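## Task

Place the chain bracelet entirely inside the front-right small compartment of the jewelry box, the ring in the back-right small compartment, the ear stud in the front-left small compartment, and the bangle in the large compartment next to the four small ones (not the long one along the hinge). The hinge marks the back, and left/right are judged from the front while looking toward the hinge. Everything must stay in place without the robot holding it. Then release and move the grippers away.

## Robot and tools

Robot: two arms, left_arm and right_arm, each ending in a parallel two-finger gripper. The fingers point along the gripper's own +z axis and close along its y axis. The reported hand position is the point between the finger pads, roughly 1 cm short of the fingertips. Joint limits (rad, base to hand): waist -2.618 to 3.054, shoulder 0.000 to 3.142, elbow 0.000 to 3.142, wrist pitch -1.571 to 1.571, wrist yaw -1.571 to 1.571, wrist roll -2.094 to 2.094. Elbows cannot fully straighten.

World frame (used in results): origin on the table surface midway between the arms, +x out over the table, +z up, left_arm on the +y side. The arm names do not correspond to image sides. Reported hand positions can be slightly wrong, more so at long reach.

The 14-number row: every moving argument uses a single list of 14 numbers covering both arms, each in [-1, 1]: left_arm dx, dy, dz, rx, ry, rz, opening, then right_arm dx, dy, dz, rx, ry, rz, opening. Always send all 14 even if one arm stays put. dx..rz are an offset, not a pose, expressed in that gripper's own axes, measured from the gripper pose shown in the most recent result that includes it (before any such result in the scene, or for later calls within the same reply, from where the hand is when the action begins). Scale: 1.0 = 0.6 m for translation or 180 degrees for rotation; rx, ry, rz form one rotation vector. Opening is absolute: +1 fully open (0.094 m), -1 closed.

execute_actions: argument actions, a list holding at most one item. Empty list [] just reports state. {"rows": [...], "steps": n} runs up to 15 control steps of 1/30 s (default 15); each row is one step, and the last row repeats if rows run out. Every row is an offset from the same base pose, not from the row before. {"steps": n} without rows is a wait of up to 300 steps, counted from the previous result. Optional pictures (boolean) toggles camera images. A rejected call sends nothing.

move: target is one 14-number row as above; speed in m/s, 0.002 to 0.5 (default 0.25), with turning capped at twice that in rad/s. Each hand follows a straight path to its target; both paths finish together, lasting 0.5 to 10 s (cut off at 10 s). Rotation takes the shorter way. Paths ignore obstacles and the other arm, and hands may lag, drift, or overshoot the speed, especially with a nearly straight arm. Opening is sent at the start. The result adds a move: line giving the ending (done, off_target, moving, held, fault) and any limits (paced = pose clipped; held = some steps blocked, after which the arm may lurch fast), plus each hand's distance from target. If only one arm is named, the other finished fine.

wait: seconds, 0 to 10; sends nothing new.

zoom_image: camera (cam_head_left, cam_head_right, cam_high, cam_low, cam_left_wrist, cam_right_wrist) and region [x0, y0, x1, y1] in pixels, top-left origin, at most 504 by 504. Gives a closer look at the latest image.

finished_scene: scene = the current scene's number. Irreversible; the result reports success and gives the next task.

Control details: each step, the commanded pose is clipped to within 70 mm and 16 degrees of the measured pose; damped IK favors position over orientation. A distant target may need several actions; after an action the arm only continues to its last clipped pose, so check the result and send the remainder. Arms tend to finish a centimetre or more low, and zero offsets let them keep sagging. To keep an arm still, send the correction back to its intended pose in the reply's first call and zeros afterwards, raising the aim if it still droops. Zero offsets are not a pause; they pull the arm back to the base pose.

Results: state line left_arm: … | right_arm: … with position (m) and quaternion wxyz. grip_measured is the measured finger opening on the command scale (last Joint positions entry is the opening in metres); each gripper may read up to about 1 mm off. To hold something, command about 0.03 below grip_measured for a firm grip, less for a gentle one. Pad force tops out near 50-62 N; parts under about 2 mm thick get less. Hand target lines show where the controller is driving each hand. HELD marks steps where the command was withheld; pose unreachable means the clearance check altered or blocked a command. Joint torques include gravity and friction and are noisy. MOTOR HEAT: MOTOR HOT warns from 75 °C; at 90 °C the arm stops for 10 s; at 100 °C it goes limp and falls. Holding loads while idle heats motors. FAULT lines report stops.

Cameras: six 504x504 images in the order listed above; head and fixed cameras are pinhole with radial distortion, wrist cameras are fisheye. Calibration is given per camera and may be slightly off.

Avoid: dropping items, knocking anything off the table, slamming or pressing hard (faster moves and targets further past contact push harder), and letting the arms collide or press on each other. Brief external tugs on held parts or nudges to loose objects may happen. Finish with all items resting in place, grippers open and withdrawn.

Each tool is called after "Request:" by a JSON object that holds its "api" and its "payload", one argument or row to a line.

## Session

Request:
{"api": "execute_actions", "payload": {
  "actions": []
}}

Scene clock: 0.00 s of 5600.00 s.
left_arm: end_effector_position=(+0.4463, +0.5292, +0.1647) grip_measured=+1.000 end_effector_quat_wxyz=(+0.584, +0.511, +0.418, +0.473) | right_arm: end_effector_position=(+0.2171, +0.2645, +0.1963) grip_measured=+1.000 end_effector_quat_wxyz=(+0.522, -0.389, +0.754, -0.085)
Joint positions: left_arm=[0.848 2.147 0.909 1.437 0.857 1.416 0.094] | right_arm=[ 1.571  2.471  2.413 -0.809  0.955  0.129  0.094]
Joint velocities: left_arm=[-0.012 -0.007  0.017 -0.022 -0.037  0.022  0.   ] | right_arm=[-0.022  0.002  0.002  0.037 -0.051 -0.11   0.   ]
Joint torques (N m, as the arm reports them, + toward a larger angle): no reading
Motor temperatures (°C, as the motors report them): left_arm=[26 28 28 28 27 26] | right_arm=[28 32 28 27 28 28]
Hand target (left_arm): +0.447, +0.530, +0.170; +0.585, +0.509, +0.416, +0.476
Hand target (right_arm): +0.218, +0.263, +0.201; +0.525, -0.385, +0.754, -0.086
camera_calibration (this result's frames):
cam_left_wrist: T_world_to_cam=[[0.100927, -0.197732, -0.975046, 0.217647], [-0.239732, 0.946339, -0.216726, -0.312435], [0.965579, 0.255624, 0.0481084, -0.484338], [0, 0, 0, 1]] pos_world=[0.3708, 0.462514, 0.167804]
cam_right_wrist: T_world_to_cam=[[0.52882, -0.719798, 0.449713, -0.00771855], [-0.657679, -0.682448, -0.318939, 0.407479], [0.536477, -0.127105, -0.834288, 0.163721], [0, 0, 0, 1]] pos_world=[0.18424, 0.293337, 0.270022]

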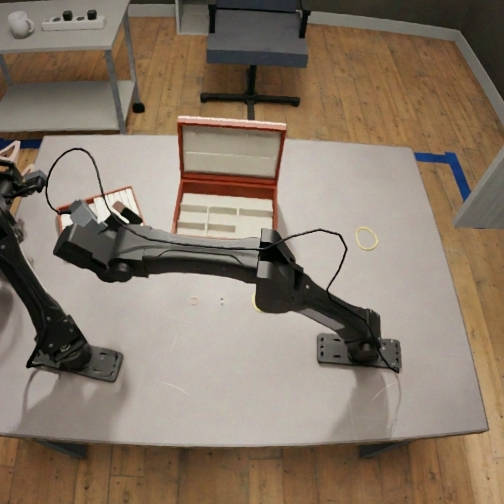

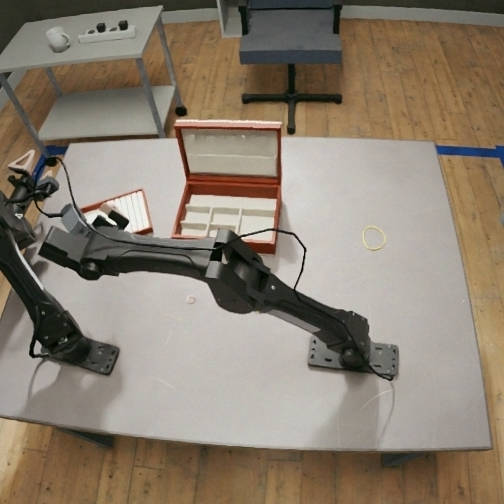

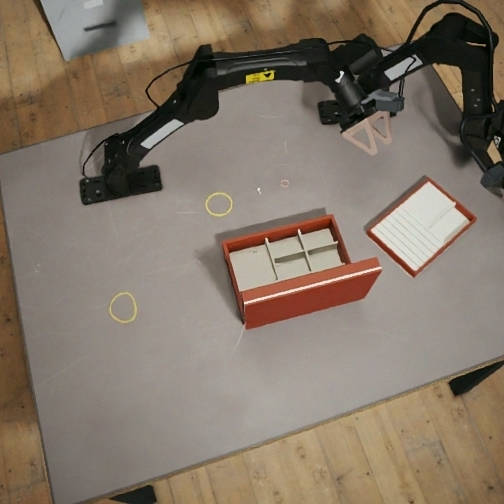

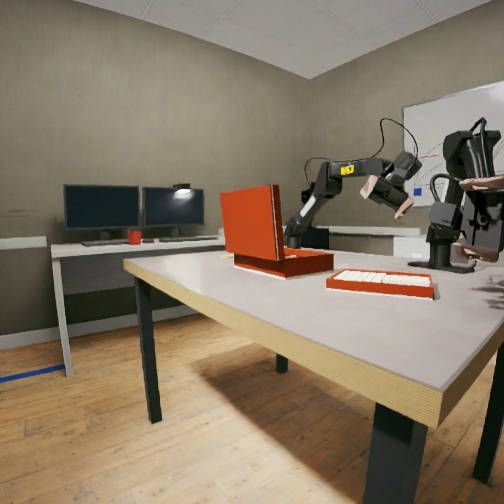

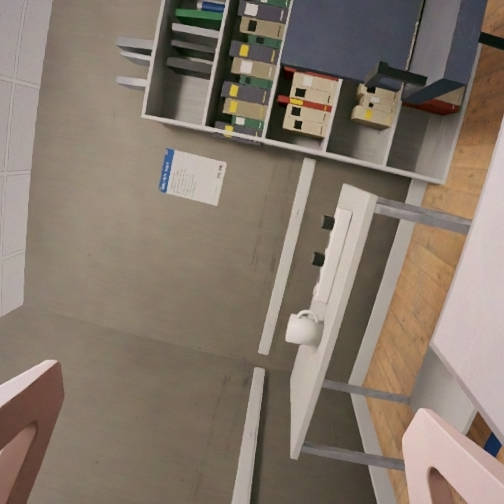

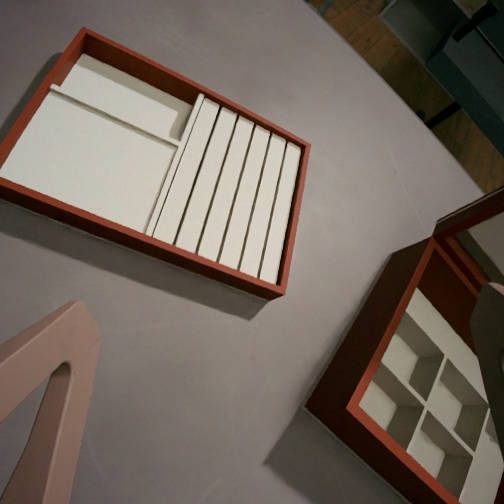

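Request:
{"api": "move", "payload": {
  "target": [-0.26,0.082,-0.186,0.378,0.466,-0.408,-0.2,0.78,-0.674,-0.045,-0.059,0.362,0.27,-0.6],
  "speed": 0.3
}}

Request:
{"api": "zoom_image", "payload": {
  "camera": "cam_head_left",
  "region": [160,170,310,320]
}}

Scene clock: 19.47 s of 5600.00 s.
left_arm: end_effector_position=(+0.3019, +0.4008, +0.1915) grip_measured=-0.197 end_effector_quat_wxyz=(+0.017, +0.008, +1.000, +0.008) | right_arm: end_effector_position=(+0.3244, -0.3335, +0.0841) grip_measured=-0.598 end_effector_quat_wxyz=(-0.002, +0.003, +1.000, -0.005)
Joint positions: left_arm=[ 0.374  1.771  1.78  -1.543 -0.008  0.205  0.038] | right_arm=[ 0.019  1.767  1.347 -1.153  0.011 -0.088  0.019]
Joint velocities: left_arm=[ 0.007  0.002 -0.002  0.022  0.022 -0.022 -0.   ] | right_arm=[-0.002 -0.012  0.007 -0.037 -0.022 -0.022 -0.   ]
Joint torques (N m, as the arm reports them, + toward a larger angle): left_arm=[ 0.41 -8.38  6.42  0.34  0.08 -0.1 ] | right_arm=[-0.22 -7.23  8.55  0.21 -0.12 -0.07]
Motor temperatures (°C, as the motors report them): left_arm=[26 31 29 30 27 26] | right_arm=[28 38 30 28 28 28]
Hand target (left_arm): +0.302, +0.401, +0.198; +0.023, +0.000, +1.000, +0.004
Hand target (right_arm): +0.326, -0.333, +0.086; -0.004, +0.001, +1.000, +0.001
Off the commanded pose (left_arm): 0.009 m, 2 deg.
Off the commanded pose (right_arm): 0.003 m, 1 deg.
joint sent to its limit (left arm) — the command would take joint 4 (wrist pitch) past its lower limit, so that joint was sent only as far as its limit.
After step 90, 12.10 s passed at rest.
move: done
camera_calibration (this result's frames):
cam_left_wrist: T_world_to_cam=[[0.152555, -0.988047, -0.0221241, 0.351708], [-0.895989, -0.147718, 0.418788, 0.295173], [-0.41705, -0.0440651, -0.907815, 0.407223], [0, 0, 0, 1]] pos_world=[0.38065, 0.409051, 0.25385]
cam_right_wrist: T_world_to_cam=[[-0.0886675, -0.995201, -0.0413868, -0.294589], [-0.788815, 0.0447872, 0.612997, 0.24085], [-0.608202, 0.0869994, -0.789, 0.375482], [0, 0, 0, 1]] pos_world=[0.392235, -0.336629, 0.136423]

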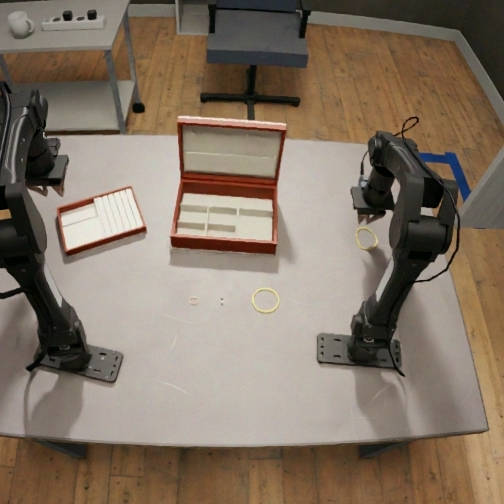

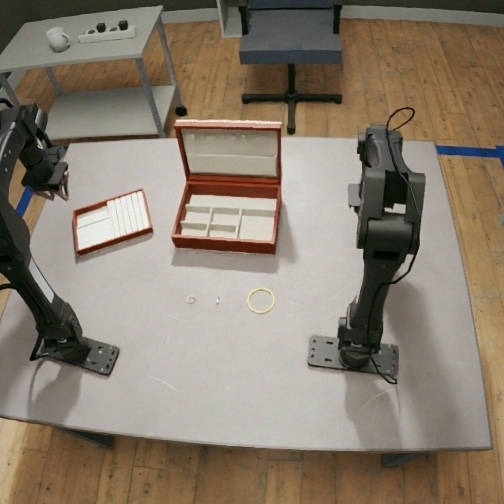

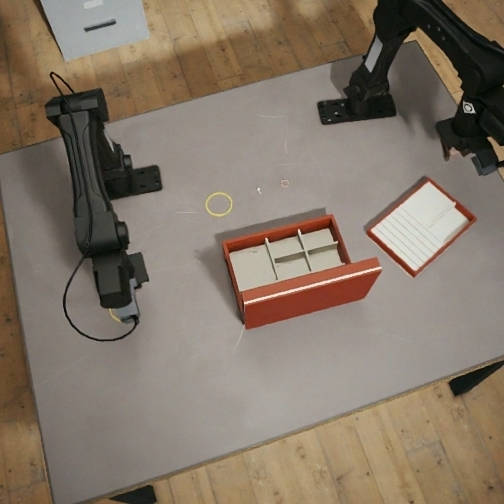

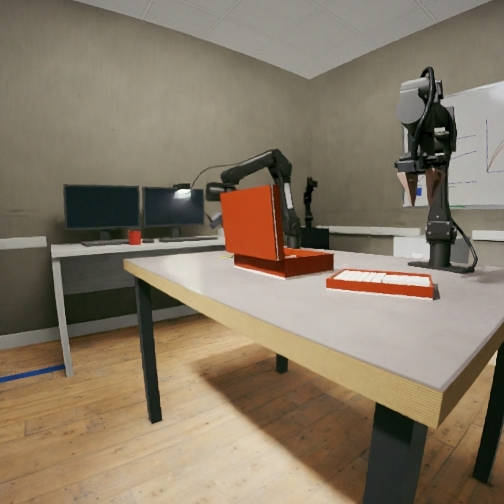

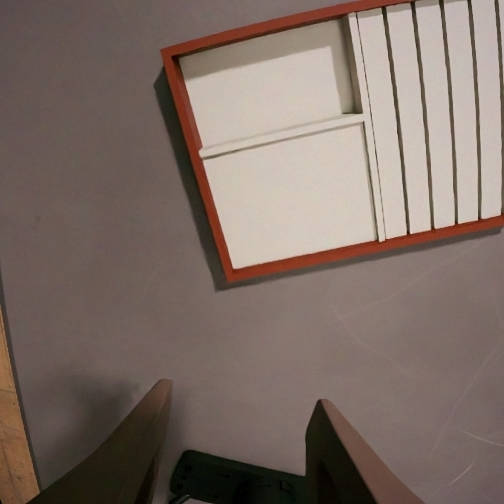

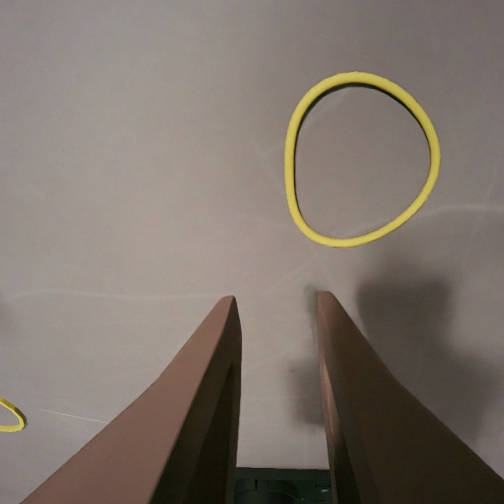

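Region (160, 170, 310, 320) of cam_head_left's 504x504 image, scaled by 3.360, with more detail than that image has.

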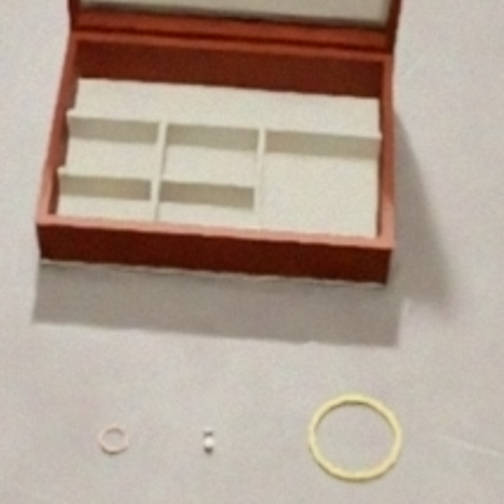

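Request:
{"api": "move", "payload": {
  "target": [0.273,-0.545,0.232,0.005,0.011,0,-0.2,0.002,-0.015,0.112,-0.003,0,0,-0.55],
  "speed": 0.3
}}

Scene clock: 25.33 s of 5600.00 s.
left_arm: end_effector_position=(+0.1286, +0.0899, +0.0346) grip_measured=-0.197 end_effector_quat_wxyz=(-0.016, +0.013, +1.000, +0.018) | right_arm: end_effector_position=(+0.3261, -0.3407, +0.0237) grip_measured=-0.552 end_effector_quat_wxyz=(+0.004, +0.001, +1.000, -0.006)
Joint positions: left_arm=[-0.849  1.746  1.116 -0.987  0.008 -1.009  0.038] | right_arm=[-0.003  1.833  1.179 -0.908  0.011 -0.116  0.021]
Joint velocities: left_arm=[ 0.007 -0.002  0.007 -0.022 -0.007 -0.007 -0.002] | right_arm=[-0.002 -0.007 -0.017  0.066 -0.051 -0.022  0.001]
Joint torques (N m, as the arm reports them, + toward a larger angle): left_arm=[-0.16 -7.91  5.92  0.51 -0.14 -0.07] | right_arm=[-1.1  -7.57  5.51  0.48 -0.1  -0.05]
Motor temperatures (°C, as the motors report them): left_arm=[26 31 29 29 27 26] | right_arm=[28 37 30 28 28 28]
Hand target (left_arm): +0.136, +0.080, +0.040; +0.000, +0.008, +1.000, +0.004
Hand target (right_arm): +0.324, -0.343, +0.017; -0.001, +0.004, +1.000, -0.001
Off the commanded pose (left_arm): 0.016 m, 3 deg.
Off the commanded pose (right_arm): 0.008 m, 1 deg.
After step 90, 0.87 s passed at rest.
move: off_target (left_arm)
camera_calibration (this result's frames):
cam_left_wrist: T_world_to_cam=[[0.14193, -0.988499, -0.0522019, 0.0699294], [-0.867591, -0.149614, 0.474238, 0.154319], [-0.476594, -0.0220188, -0.878848, 0.183475], [0, 0, 0, 1]] pos_world=[0.211404, 0.0962534, 0.0917131]
cam_right_wrist: T_world_to_cam=[[-0.0829221, -0.995693, -0.041468, -0.306179], [-0.795351, 0.0410509, 0.604758, 0.28059], [-0.600451, 0.0831294, -0.795329, 0.325749], [0, 0, 0, 1]] pos_world=[0.393375, -0.343458, 0.0766924]

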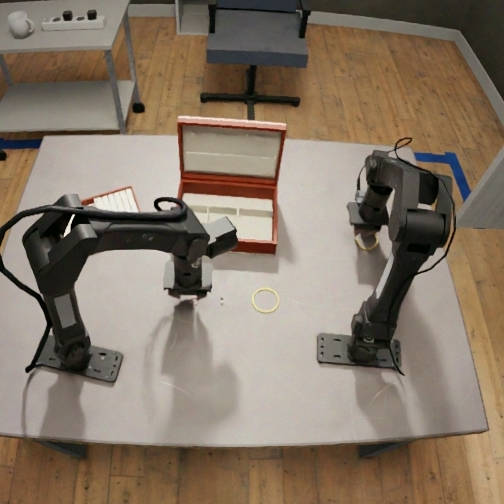

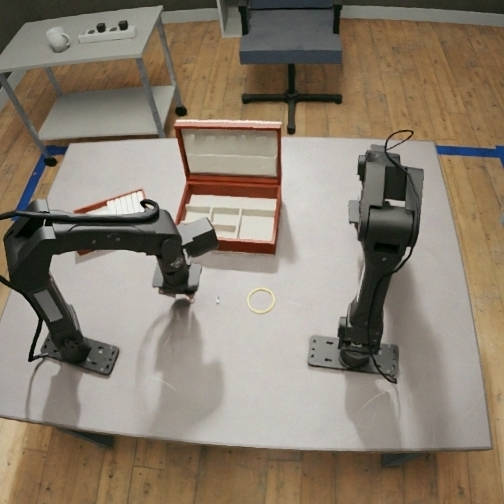

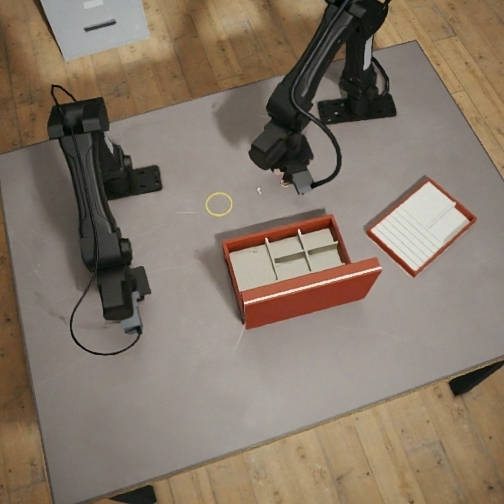

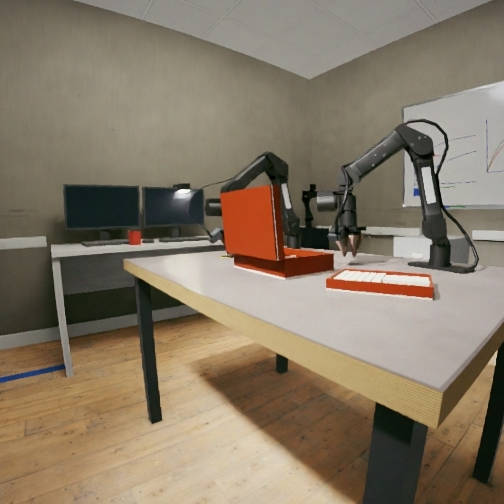

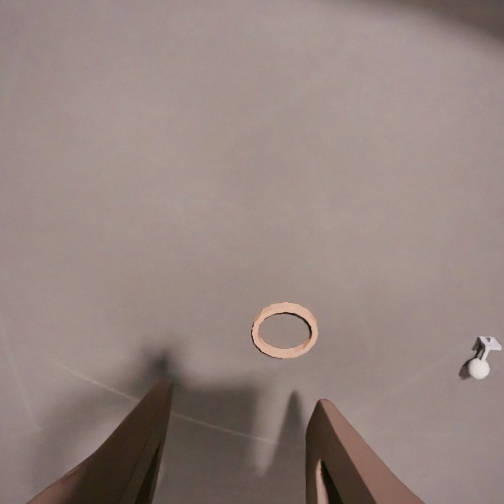

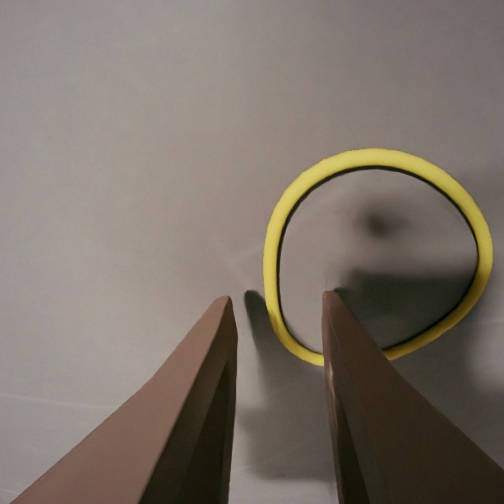

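Request:
{"api": "move", "payload": {
  "target": [-0.018,-0.014,0.043,0.011,-0.01,0,-0.2,-0.004,0,0.04,-0.006,0.006,0,-0.55],
  "speed": 0.05
}}

Scene clock: 30.67 s of 5600.00 s.
left_arm: end_effector_position=(+0.1358, +0.0780, +0.0141) grip_measured=-0.197 end_effector_quat_wxyz=(-0.002, +0.014, +1.000, -0.005) | right_arm: end_effector_position=(+0.3301, -0.3408, +0.0104) grip_measured=-0.552 end_effector_quat_wxyz=(-0.001, +0.000, +1.000, -0.004)
Joint positions: left_arm=[-0.849  1.782  1.072 -0.855  0.008 -1.008  0.038] | right_arm=[-0.003  1.877  1.179 -0.874  0.009 -0.117  0.021]
Joint velocities: left_arm=[-0.007 -0.022 -0.007  0.022  0.051  0.037  0.   ] | right_arm=[ 0.012 -0.027  0.002  0.022 -0.022 -0.022 -0.001]
Joint torques (N m, as the arm reports them, + toward a larger angle): left_arm=[ 0.73 -7.53  3.26  0.62 -0.09  0.08] | right_arm=[-0.57 -6.86  5.24  0.6  -0.18 -0.06]
Motor temperatures (°C, as the motors report them): left_arm=[26 30 29 29 27 26] | right_arm=[28 36 30 28 28 28]
Hand target (left_arm): +0.138, +0.082, +0.008; -0.000, +0.013, +1.000, +0.000
Hand target (right_arm): +0.329, -0.341, -0.000; -0.006, +0.001, +1.000, +0.004
Off the commanded pose (left_arm): 0.008 m, 1 deg.
Off the commanded pose (right_arm): 0.011 m, 1 deg.
After step 90, 1.27 s passed at rest.
move: off_target (right_arm)
camera_calibration (this result's frames):
cam_left_wrist: T_world_to_cam=[[0.14155, -0.989923, -0.00408301, 0.0554925], [-0.880319, -0.127762, 0.456853, 0.168744], [-0.452771, -0.0610733, -0.889533, 0.168596], [0, 0, 0, 1]] pos_world=[0.21703, 0.0867892, 0.0731071]
cam_right_wrist: T_world_to_cam=[[-0.0821862, -0.995658, -0.0437099, -0.306733], [-0.78953, 0.0382816, 0.612517, 0.288857], [-0.608184, 0.0848507, -0.789248, 0.320663], [0, 0, 0, 1]] pos_world=[0.397875, -0.343668, 0.0627457]

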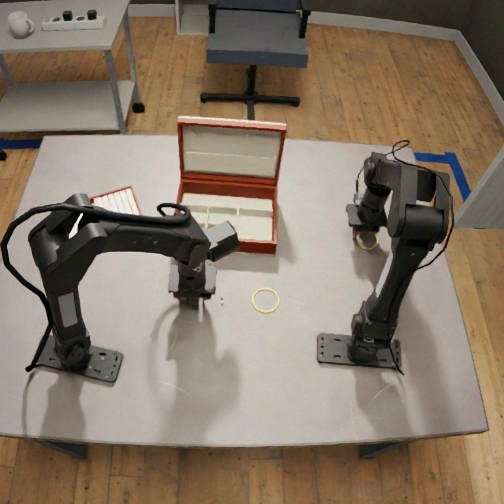

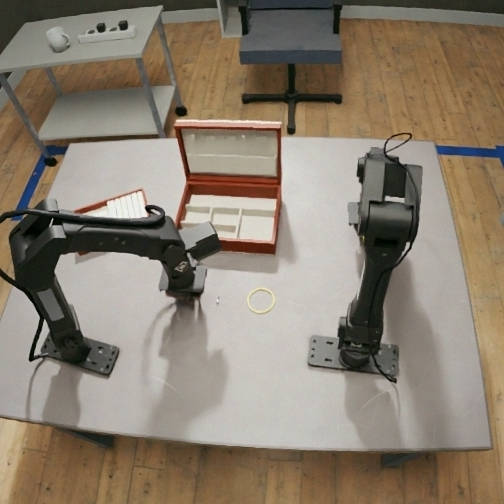

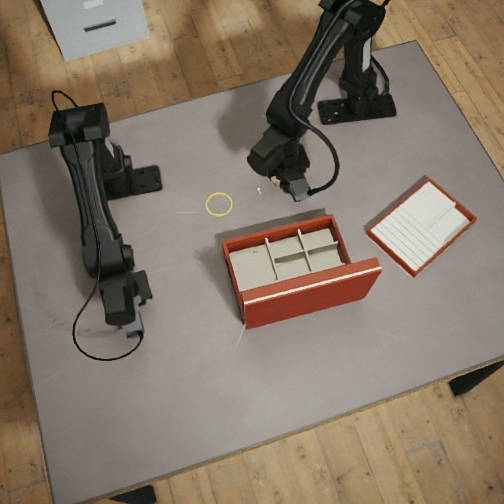

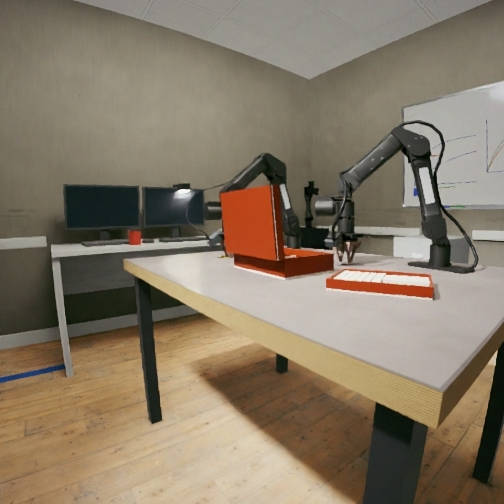

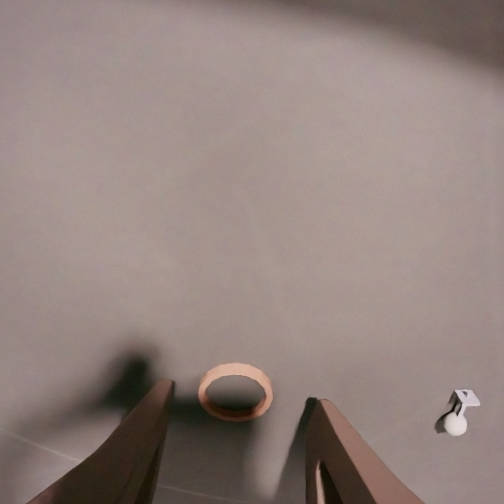

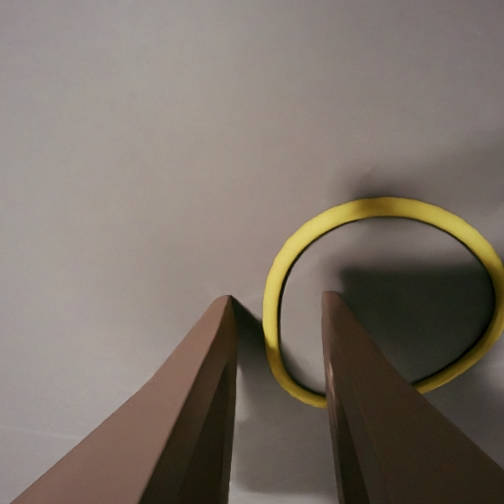

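Request:
{"api": "execute_actions", "payload": {
  "actions": [
    {"rows":[[-0.008,0.011,0.024,-0.006,0.002,0,-0.2,0.002,0,0.02,0,0.004,0,-0.8]]}
  ],
  "pictures": false
}}

Request:
{"api": "execute_actions", "payload": {
  "actions": [
    {"rows":[[0,0,0.012,-0.003,0.002,0,-0.65,0.002,0,0.02,0,0.004,0,-0.94]]}
  ]
}}

Scene clock: 34.83 s of 5600.00 s.
left_arm: end_effector_position=(+0.1404, +0.0784, +0.0072) grip_measured=-0.197 end_effector_quat_wxyz=(-0.004, +0.013, +1.000, -0.002) | right_arm: end_effector_position=(+0.3308, -0.3401, +0.0104) grip_measured=-0.798 end_effector_quat_wxyz=(+0.000, +0.000, +1.000, -0.002)
Joint positions: left_arm=[-0.835  1.807  1.072 -0.836  0.008 -0.995  0.038] | right_arm=[-0.003  1.877  1.179 -0.871  0.004 -0.117  0.009]
Joint velocities: left_arm=[-0.017 -0.012 -0.002  0.081  0.037  0.037 -0.001] | right_arm=[-0.002  0.002 -0.017 -0.007  0.022 -0.051  0.001]
Joint torques (N m, as the arm reports them, + toward a larger angle): left_arm=[ 0.56 -7.55  2.83  0.63 -0.06  0.08] | right_arm=[ 0.05 -6.72  5.01  0.62  0.04 -0.02]
Motor temperatures (°C, as the motors report them): left_arm=[26 30 29 29 27 26] | right_arm=[28 35 30 28 28 28]
Hand target (left_arm): +0.141, +0.084, -0.000; -0.005, +0.014, +1.000, +0.005
Hand target (right_arm): +0.329, -0.341, -0.001; -0.007, +0.000, +1.000, -0.004
Off the commanded pose (left_arm): 0.010 m, 1 deg.
Off the commanded pose (right_arm): 0.012 m, 1 deg.
Steps of this call (steps 1 to 90: nothing new was sent; then 0.67 s passed at rest; steps 91 to 105: all 15 steps of this action). Readings (end_effector_position):
91: left_arm (+0.1363, +0.0777, +0.0136) | right_arm (+0.3302, -0.3405, +0.0104)
92: left_arm (+0.1372, +0.0775, +0.0126) | right_arm (+0.3305, -0.3402, +0.0104)
94: left_arm (+0.1390, +0.0784, +0.0097) | right_arm (+0.3308, -0.3401, +0.0104)
98: left_arm (+0.1402, +0.0787, +0.0072) | right_arm (+0.3308, -0.3401, +0.0104)
105: the state above

Scene clock: 35.33 s of 5600.00 s.
left_arm: end_effector_position=(+0.1404, +0.0784, +0.0069) grip_measured=-0.640 end_effector_quat_wxyz=(-0.004, +0.013, +1.000, -0.002) | right_arm: end_effector_position=(+0.3314, -0.3401, +0.0104) grip_measured=-0.935 end_effector_quat_wxyz=(+0.002, +0.000, +1.000, -0.002)
Joint positions: left_arm=[-0.835  1.808  1.072 -0.836  0.008 -0.995  0.017] | right_arm=[-0.003  1.877  1.179 -0.869  0.004 -0.117  0.003]
Joint velocities: left_arm=[ 0.007  0.002 -0.012 -0.066 -0.081  0.022 -0.   ] | right_arm=[ 0.022  0.017 -0.002  0.037 -0.051 -0.007 -0.   ]
Joint torques (N m, as the arm reports them, + toward a larger angle): left_arm=[-0.03 -6.46  4.07  0.59  0.    0.  ] | right_arm=[-0.18 -6.87  5.03  0.63  0.02  0.  ]
Motor temperatures (°C, as the motors report them): left_arm=[26 30 29 29 27 26] | right_arm=[28 35 30 28 28 28]
Hand target (left_arm): +0.140, +0.079, +0.000; -0.007, +0.013, +1.000, +0.003
Hand target (right_arm): +0.329, -0.340, -0.001; -0.006, +0.000, +1.000, -0.002
Off the commanded pose (left_arm): 0.007 m, 1 deg.
Off the commanded pose (right_arm): 0.012 m, 1 deg.
Steps of this call (steps 1 to 15: all 15 steps of this action). Readings (end_effector_position):
1: left_arm (+0.1404, +0.0785, +0.0070) | right_arm (+0.3310, -0.3401, +0.0104)
2: left_arm (+0.1404, +0.0784, +0.0069) | right_arm (+0.3313, -0.3401, +0.0104)
4: left_arm (+0.1404, +0.0784, +0.0069) | right_arm (+0.3314, -0.3401, +0.0104)
8: left_arm (+0.1404, +0.0784, +0.0069) | right_arm (+0.3314, -0.3401, +0.0104)
15: the state above
camera_calibration (this result's frames):
cam_left_wrist: T_world_to_cam=[[0.142657, -0.989723, -0.00982143, 0.0551473], [-0.878524, -0.131188, 0.459331, 0.176169], [-0.455899, -0.0568986, -0.888211, 0.164404], [0, 0, 0, 1]] pos_world=[0.221853, 0.087046, 0.0656472]
cam_right_wrist: T_world_to_cam=[[-0.0815503, -0.995508, -0.0481056, -0.306076], [-0.792876, 0.0355542, 0.608345, 0.290101], [-0.603902, 0.0877525, -0.792213, 0.321005], [0, 0, 0, 1]] pos_world=[0.398909, -0.343184, 0.0630986]

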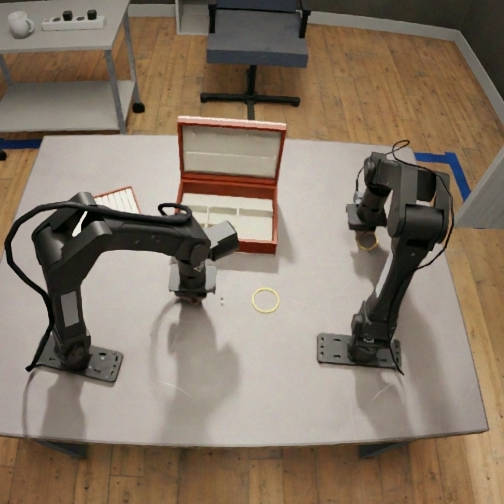

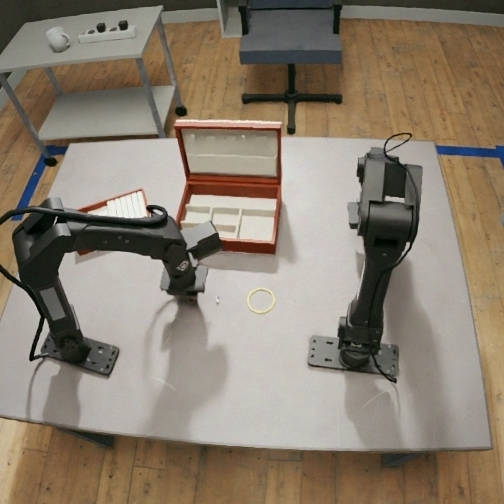

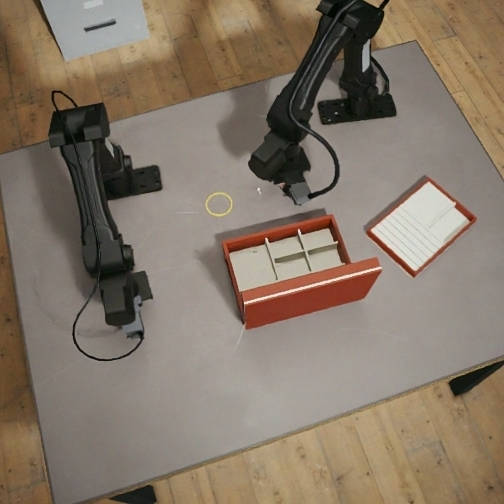

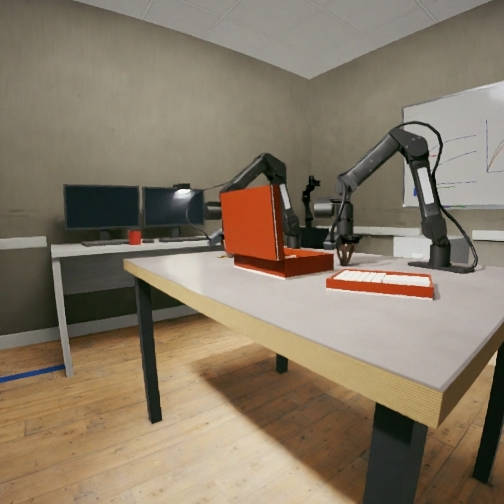

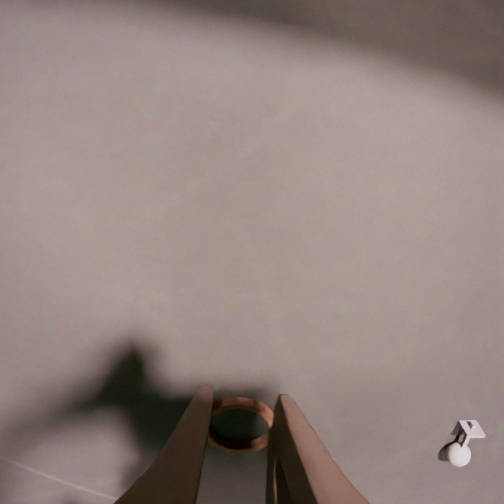

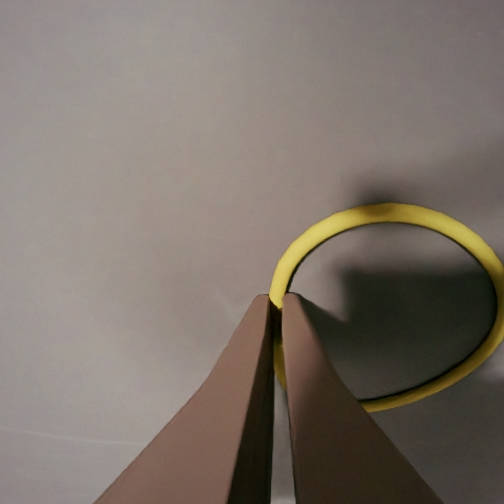

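Request:
{"api": "move", "payload": {
  "target": [0,0,-0.17,0,0,0.3,-0.665,0.03,0,-0.29,0,0,0,-0.952],
  "speed": 0.3
}}

Request:
{"api": "move", "payload": {
  "target": [-0.298,0.243,-0.02,-0.026,-0.075,0,-0.665,0,0.1,-0.01,0,0,0,-0.952],
  "speed": 0.2
}}

Scene clock: 46.13 s of 5600.00 s.
left_arm: end_effector_position=(+0.1378, +0.0828, +0.0930) grip_measured=-0.653 end_effector_quat_wxyz=(-0.019, +0.461, +0.887, +0.007) | right_arm: end_effector_position=(+0.3122, -0.3379, +0.1737) grip_measured=-0.945 end_effector_quat_wxyz=(-0.009, +0.000, +1.000, -0.001)
Joint positions: left_arm=[-0.835  1.721  1.328 -1.218  0.008 -0.062  0.016] | right_arm=[-0.003  1.736  1.667 -1.52   0.004 -0.117  0.003]
Joint velocities: left_arm=[-0.007  0.017  0.002  0.022 -0.066  0.022 -0.001] | right_arm=[ 0.002 -0.027 -0.002 -0.022  0.022 -0.022 -0.   ]
Joint torques (N m, as the arm reports them, + toward a larger angle): left_arm=[  0.12 -10.     6.96   0.19   0.     0.08] | right_arm=[-0.51 -9.1   8.4   0.19 -0.01 -0.05]
Motor temperatures (°C, as the motors report them): left_arm=[26 30 29 28 27 26] | right_arm=[28 35 30 28 28 28]
Hand target (left_arm): +0.141, +0.078, +0.108; -0.002, +0.466, +0.885, -0.003
Hand target (right_arm): +0.311, -0.340, +0.184; +0.002, +0.000, +1.000, -0.002
Off the commanded pose (left_arm): 0.017 m, 2 deg.
Off the commanded pose (right_arm): 0.011 m, 1 deg.
After step 90, 5.60 s passed at rest.
move: off_target (left_arm, right_arm)
camera_calibration (this result's frames):
cam_left_wrist: T_world_to_cam=[[-0.710709, -0.703356, -0.0135019, 0.154879], [-0.618398, 0.615483, 0.488635, 0.0344539], [-0.335374, 0.355627, -0.872384, 0.187734], [0, 0, 0, 1]] pos_world=[0.194341, 0.0209662, 0.149032]
cam_right_wrist: T_world_to_cam=[[-0.0825973, -0.995384, -0.0488635, -0.297037], [-0.779554, 0.0339861, 0.625412, 0.167828], [-0.620865, 0.0897492, -0.778763, 0.442227], [0, 0, 0, 1]] pos_world=[0.38086, -0.341059, 0.224914]

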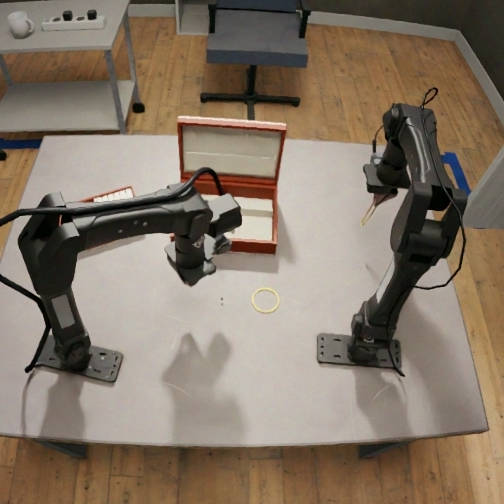

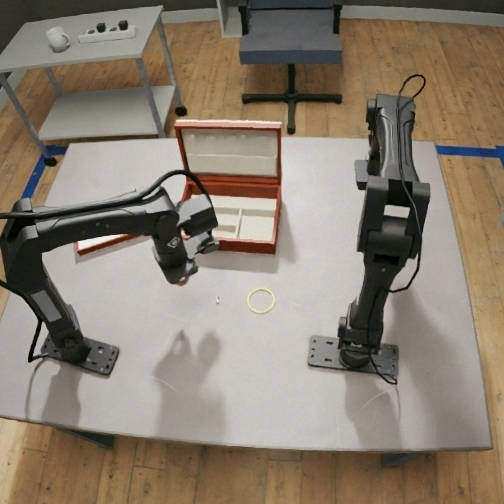

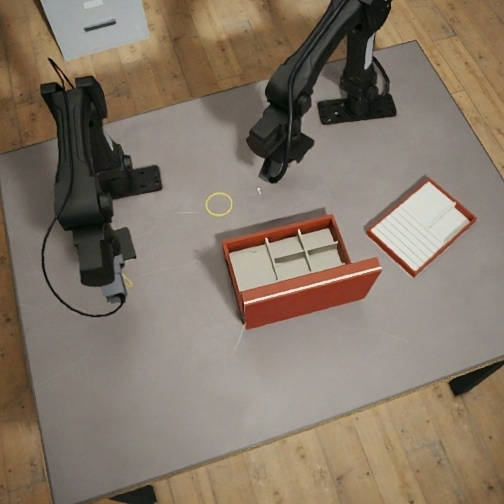

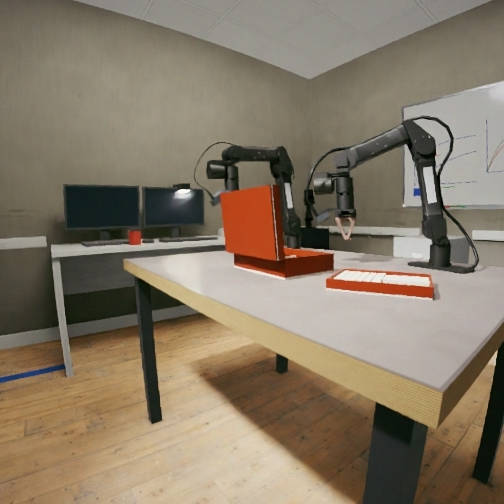

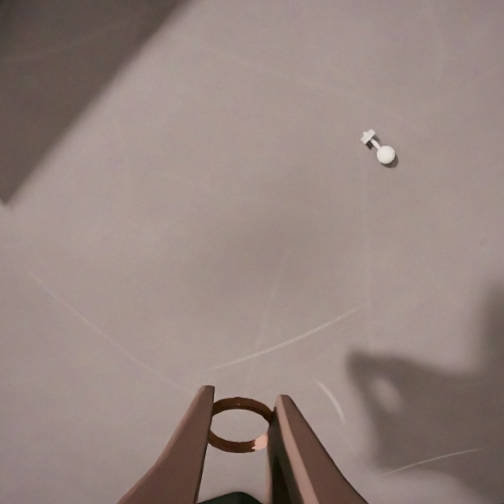

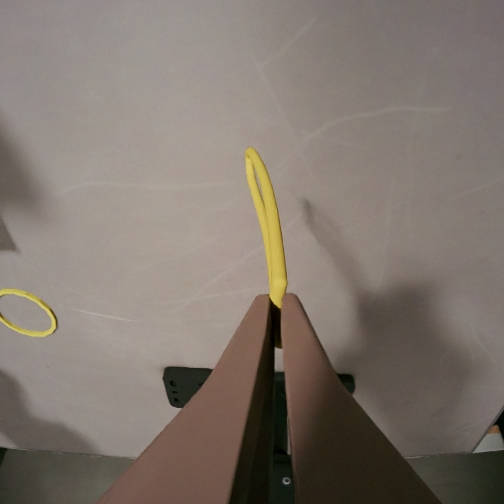

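Scene clock: 47.87 s of 5600.00 s.
left_arm: end_effector_position=(+0.3564, +0.0204, +0.0872) grip_measured=-0.662 end_effector_quat_wxyz=(+0.096, +0.457, +0.884, -0.012) | right_arm: end_effector_position=(+0.3117, -0.2820, +0.1737) grip_measured=-0.945 end_effector_quat_wxyz=(-0.013, +0.001, +1.000, -0.003)
Joint positions: left_arm=[-0.526  2.275  2.079 -1.182 -0.021  0.244  0.016] | right_arm=[ 0.179  1.736  1.667 -1.528  0.004  0.068  0.003]
Joint velocities: left_arm=[-0.022 -0.007  0.012 -0.081  0.037 -0.007 -0.   ] | right_arm=[-0.002  0.007 -0.007 -0.066 -0.037  0.066 -0.001]
Joint torques (N m, as the arm reports them, + toward a larger angle): left_arm=[  0.21 -13.78   7.36   0.62  -0.04   0.08] | right_arm=[ 0.75 -7.81  8.24  0.15 -0.03  0.01]
Motor temperatures (°C, as the motors report them): left_arm=[26 30 29 28 27 26] | right_arm=[28 35 30 28 28 28]
Hand target (left_arm): +0.360, +0.020, +0.097; +0.104, +0.459, +0.882, -0.012
Hand target (right_arm): +0.312, -0.278, +0.180; -0.009, +0.000, +1.000, -0.002
Off the commanded pose (left_arm): 0.010 m, 1 deg.
Off the commanded pose (right_arm): 0.007 m, 0 deg.
move: done
camera_calibration (this result's frames):
cam_left_wrist: T_world_to_cam=[[-0.702314, -0.710285, -0.0474366, 0.266468], [-0.692905, 0.66681, 0.274311, 0.255126], [-0.163208, 0.225522, -0.96047, 0.227076], [0, 0, 0, 1]] pos_world=[0.400983, -0.0320623, 0.160756]
cam_right_wrist: T_world_to_cam=[[-0.0855353, -0.995344, -0.0444282, -0.241258], [-0.775093, 0.0384571, 0.630676, 0.164469], [-0.626031, 0.088381, -0.774774, 0.437465], [0, 0, 0, 1]] pos_world=[0.380709, -0.285123, 0.224491]

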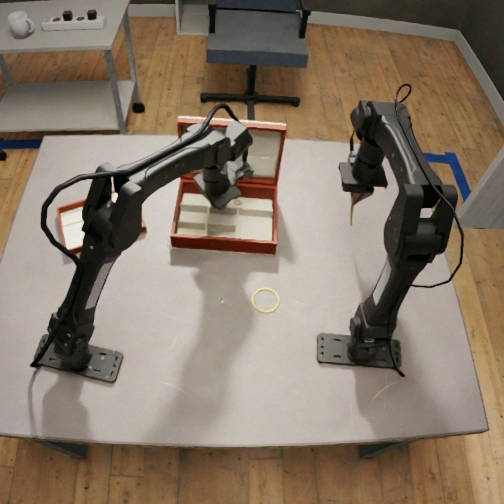

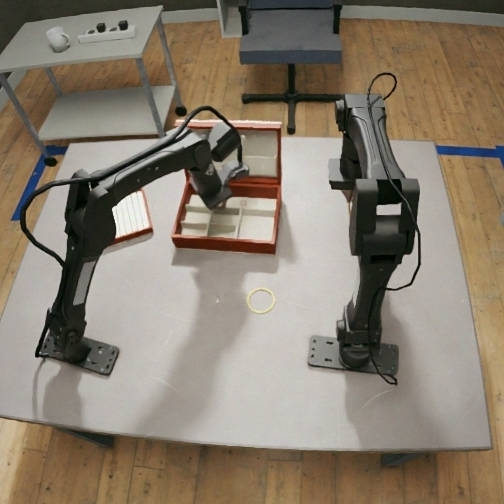

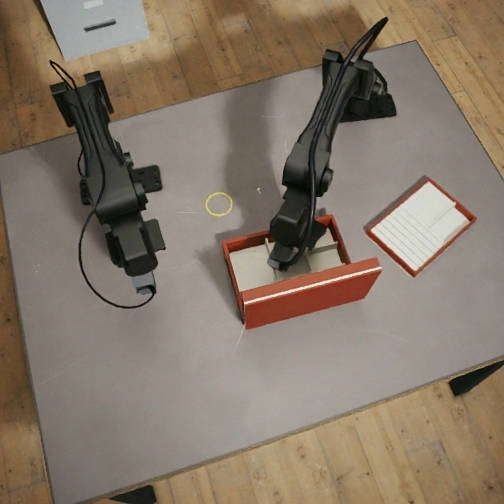

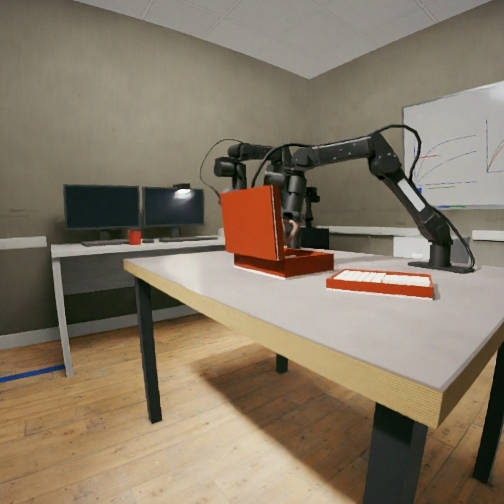

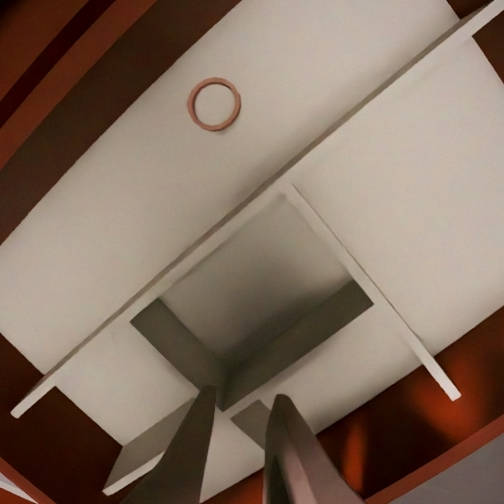

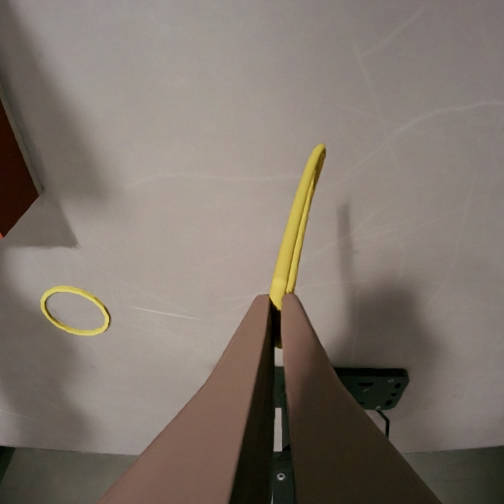

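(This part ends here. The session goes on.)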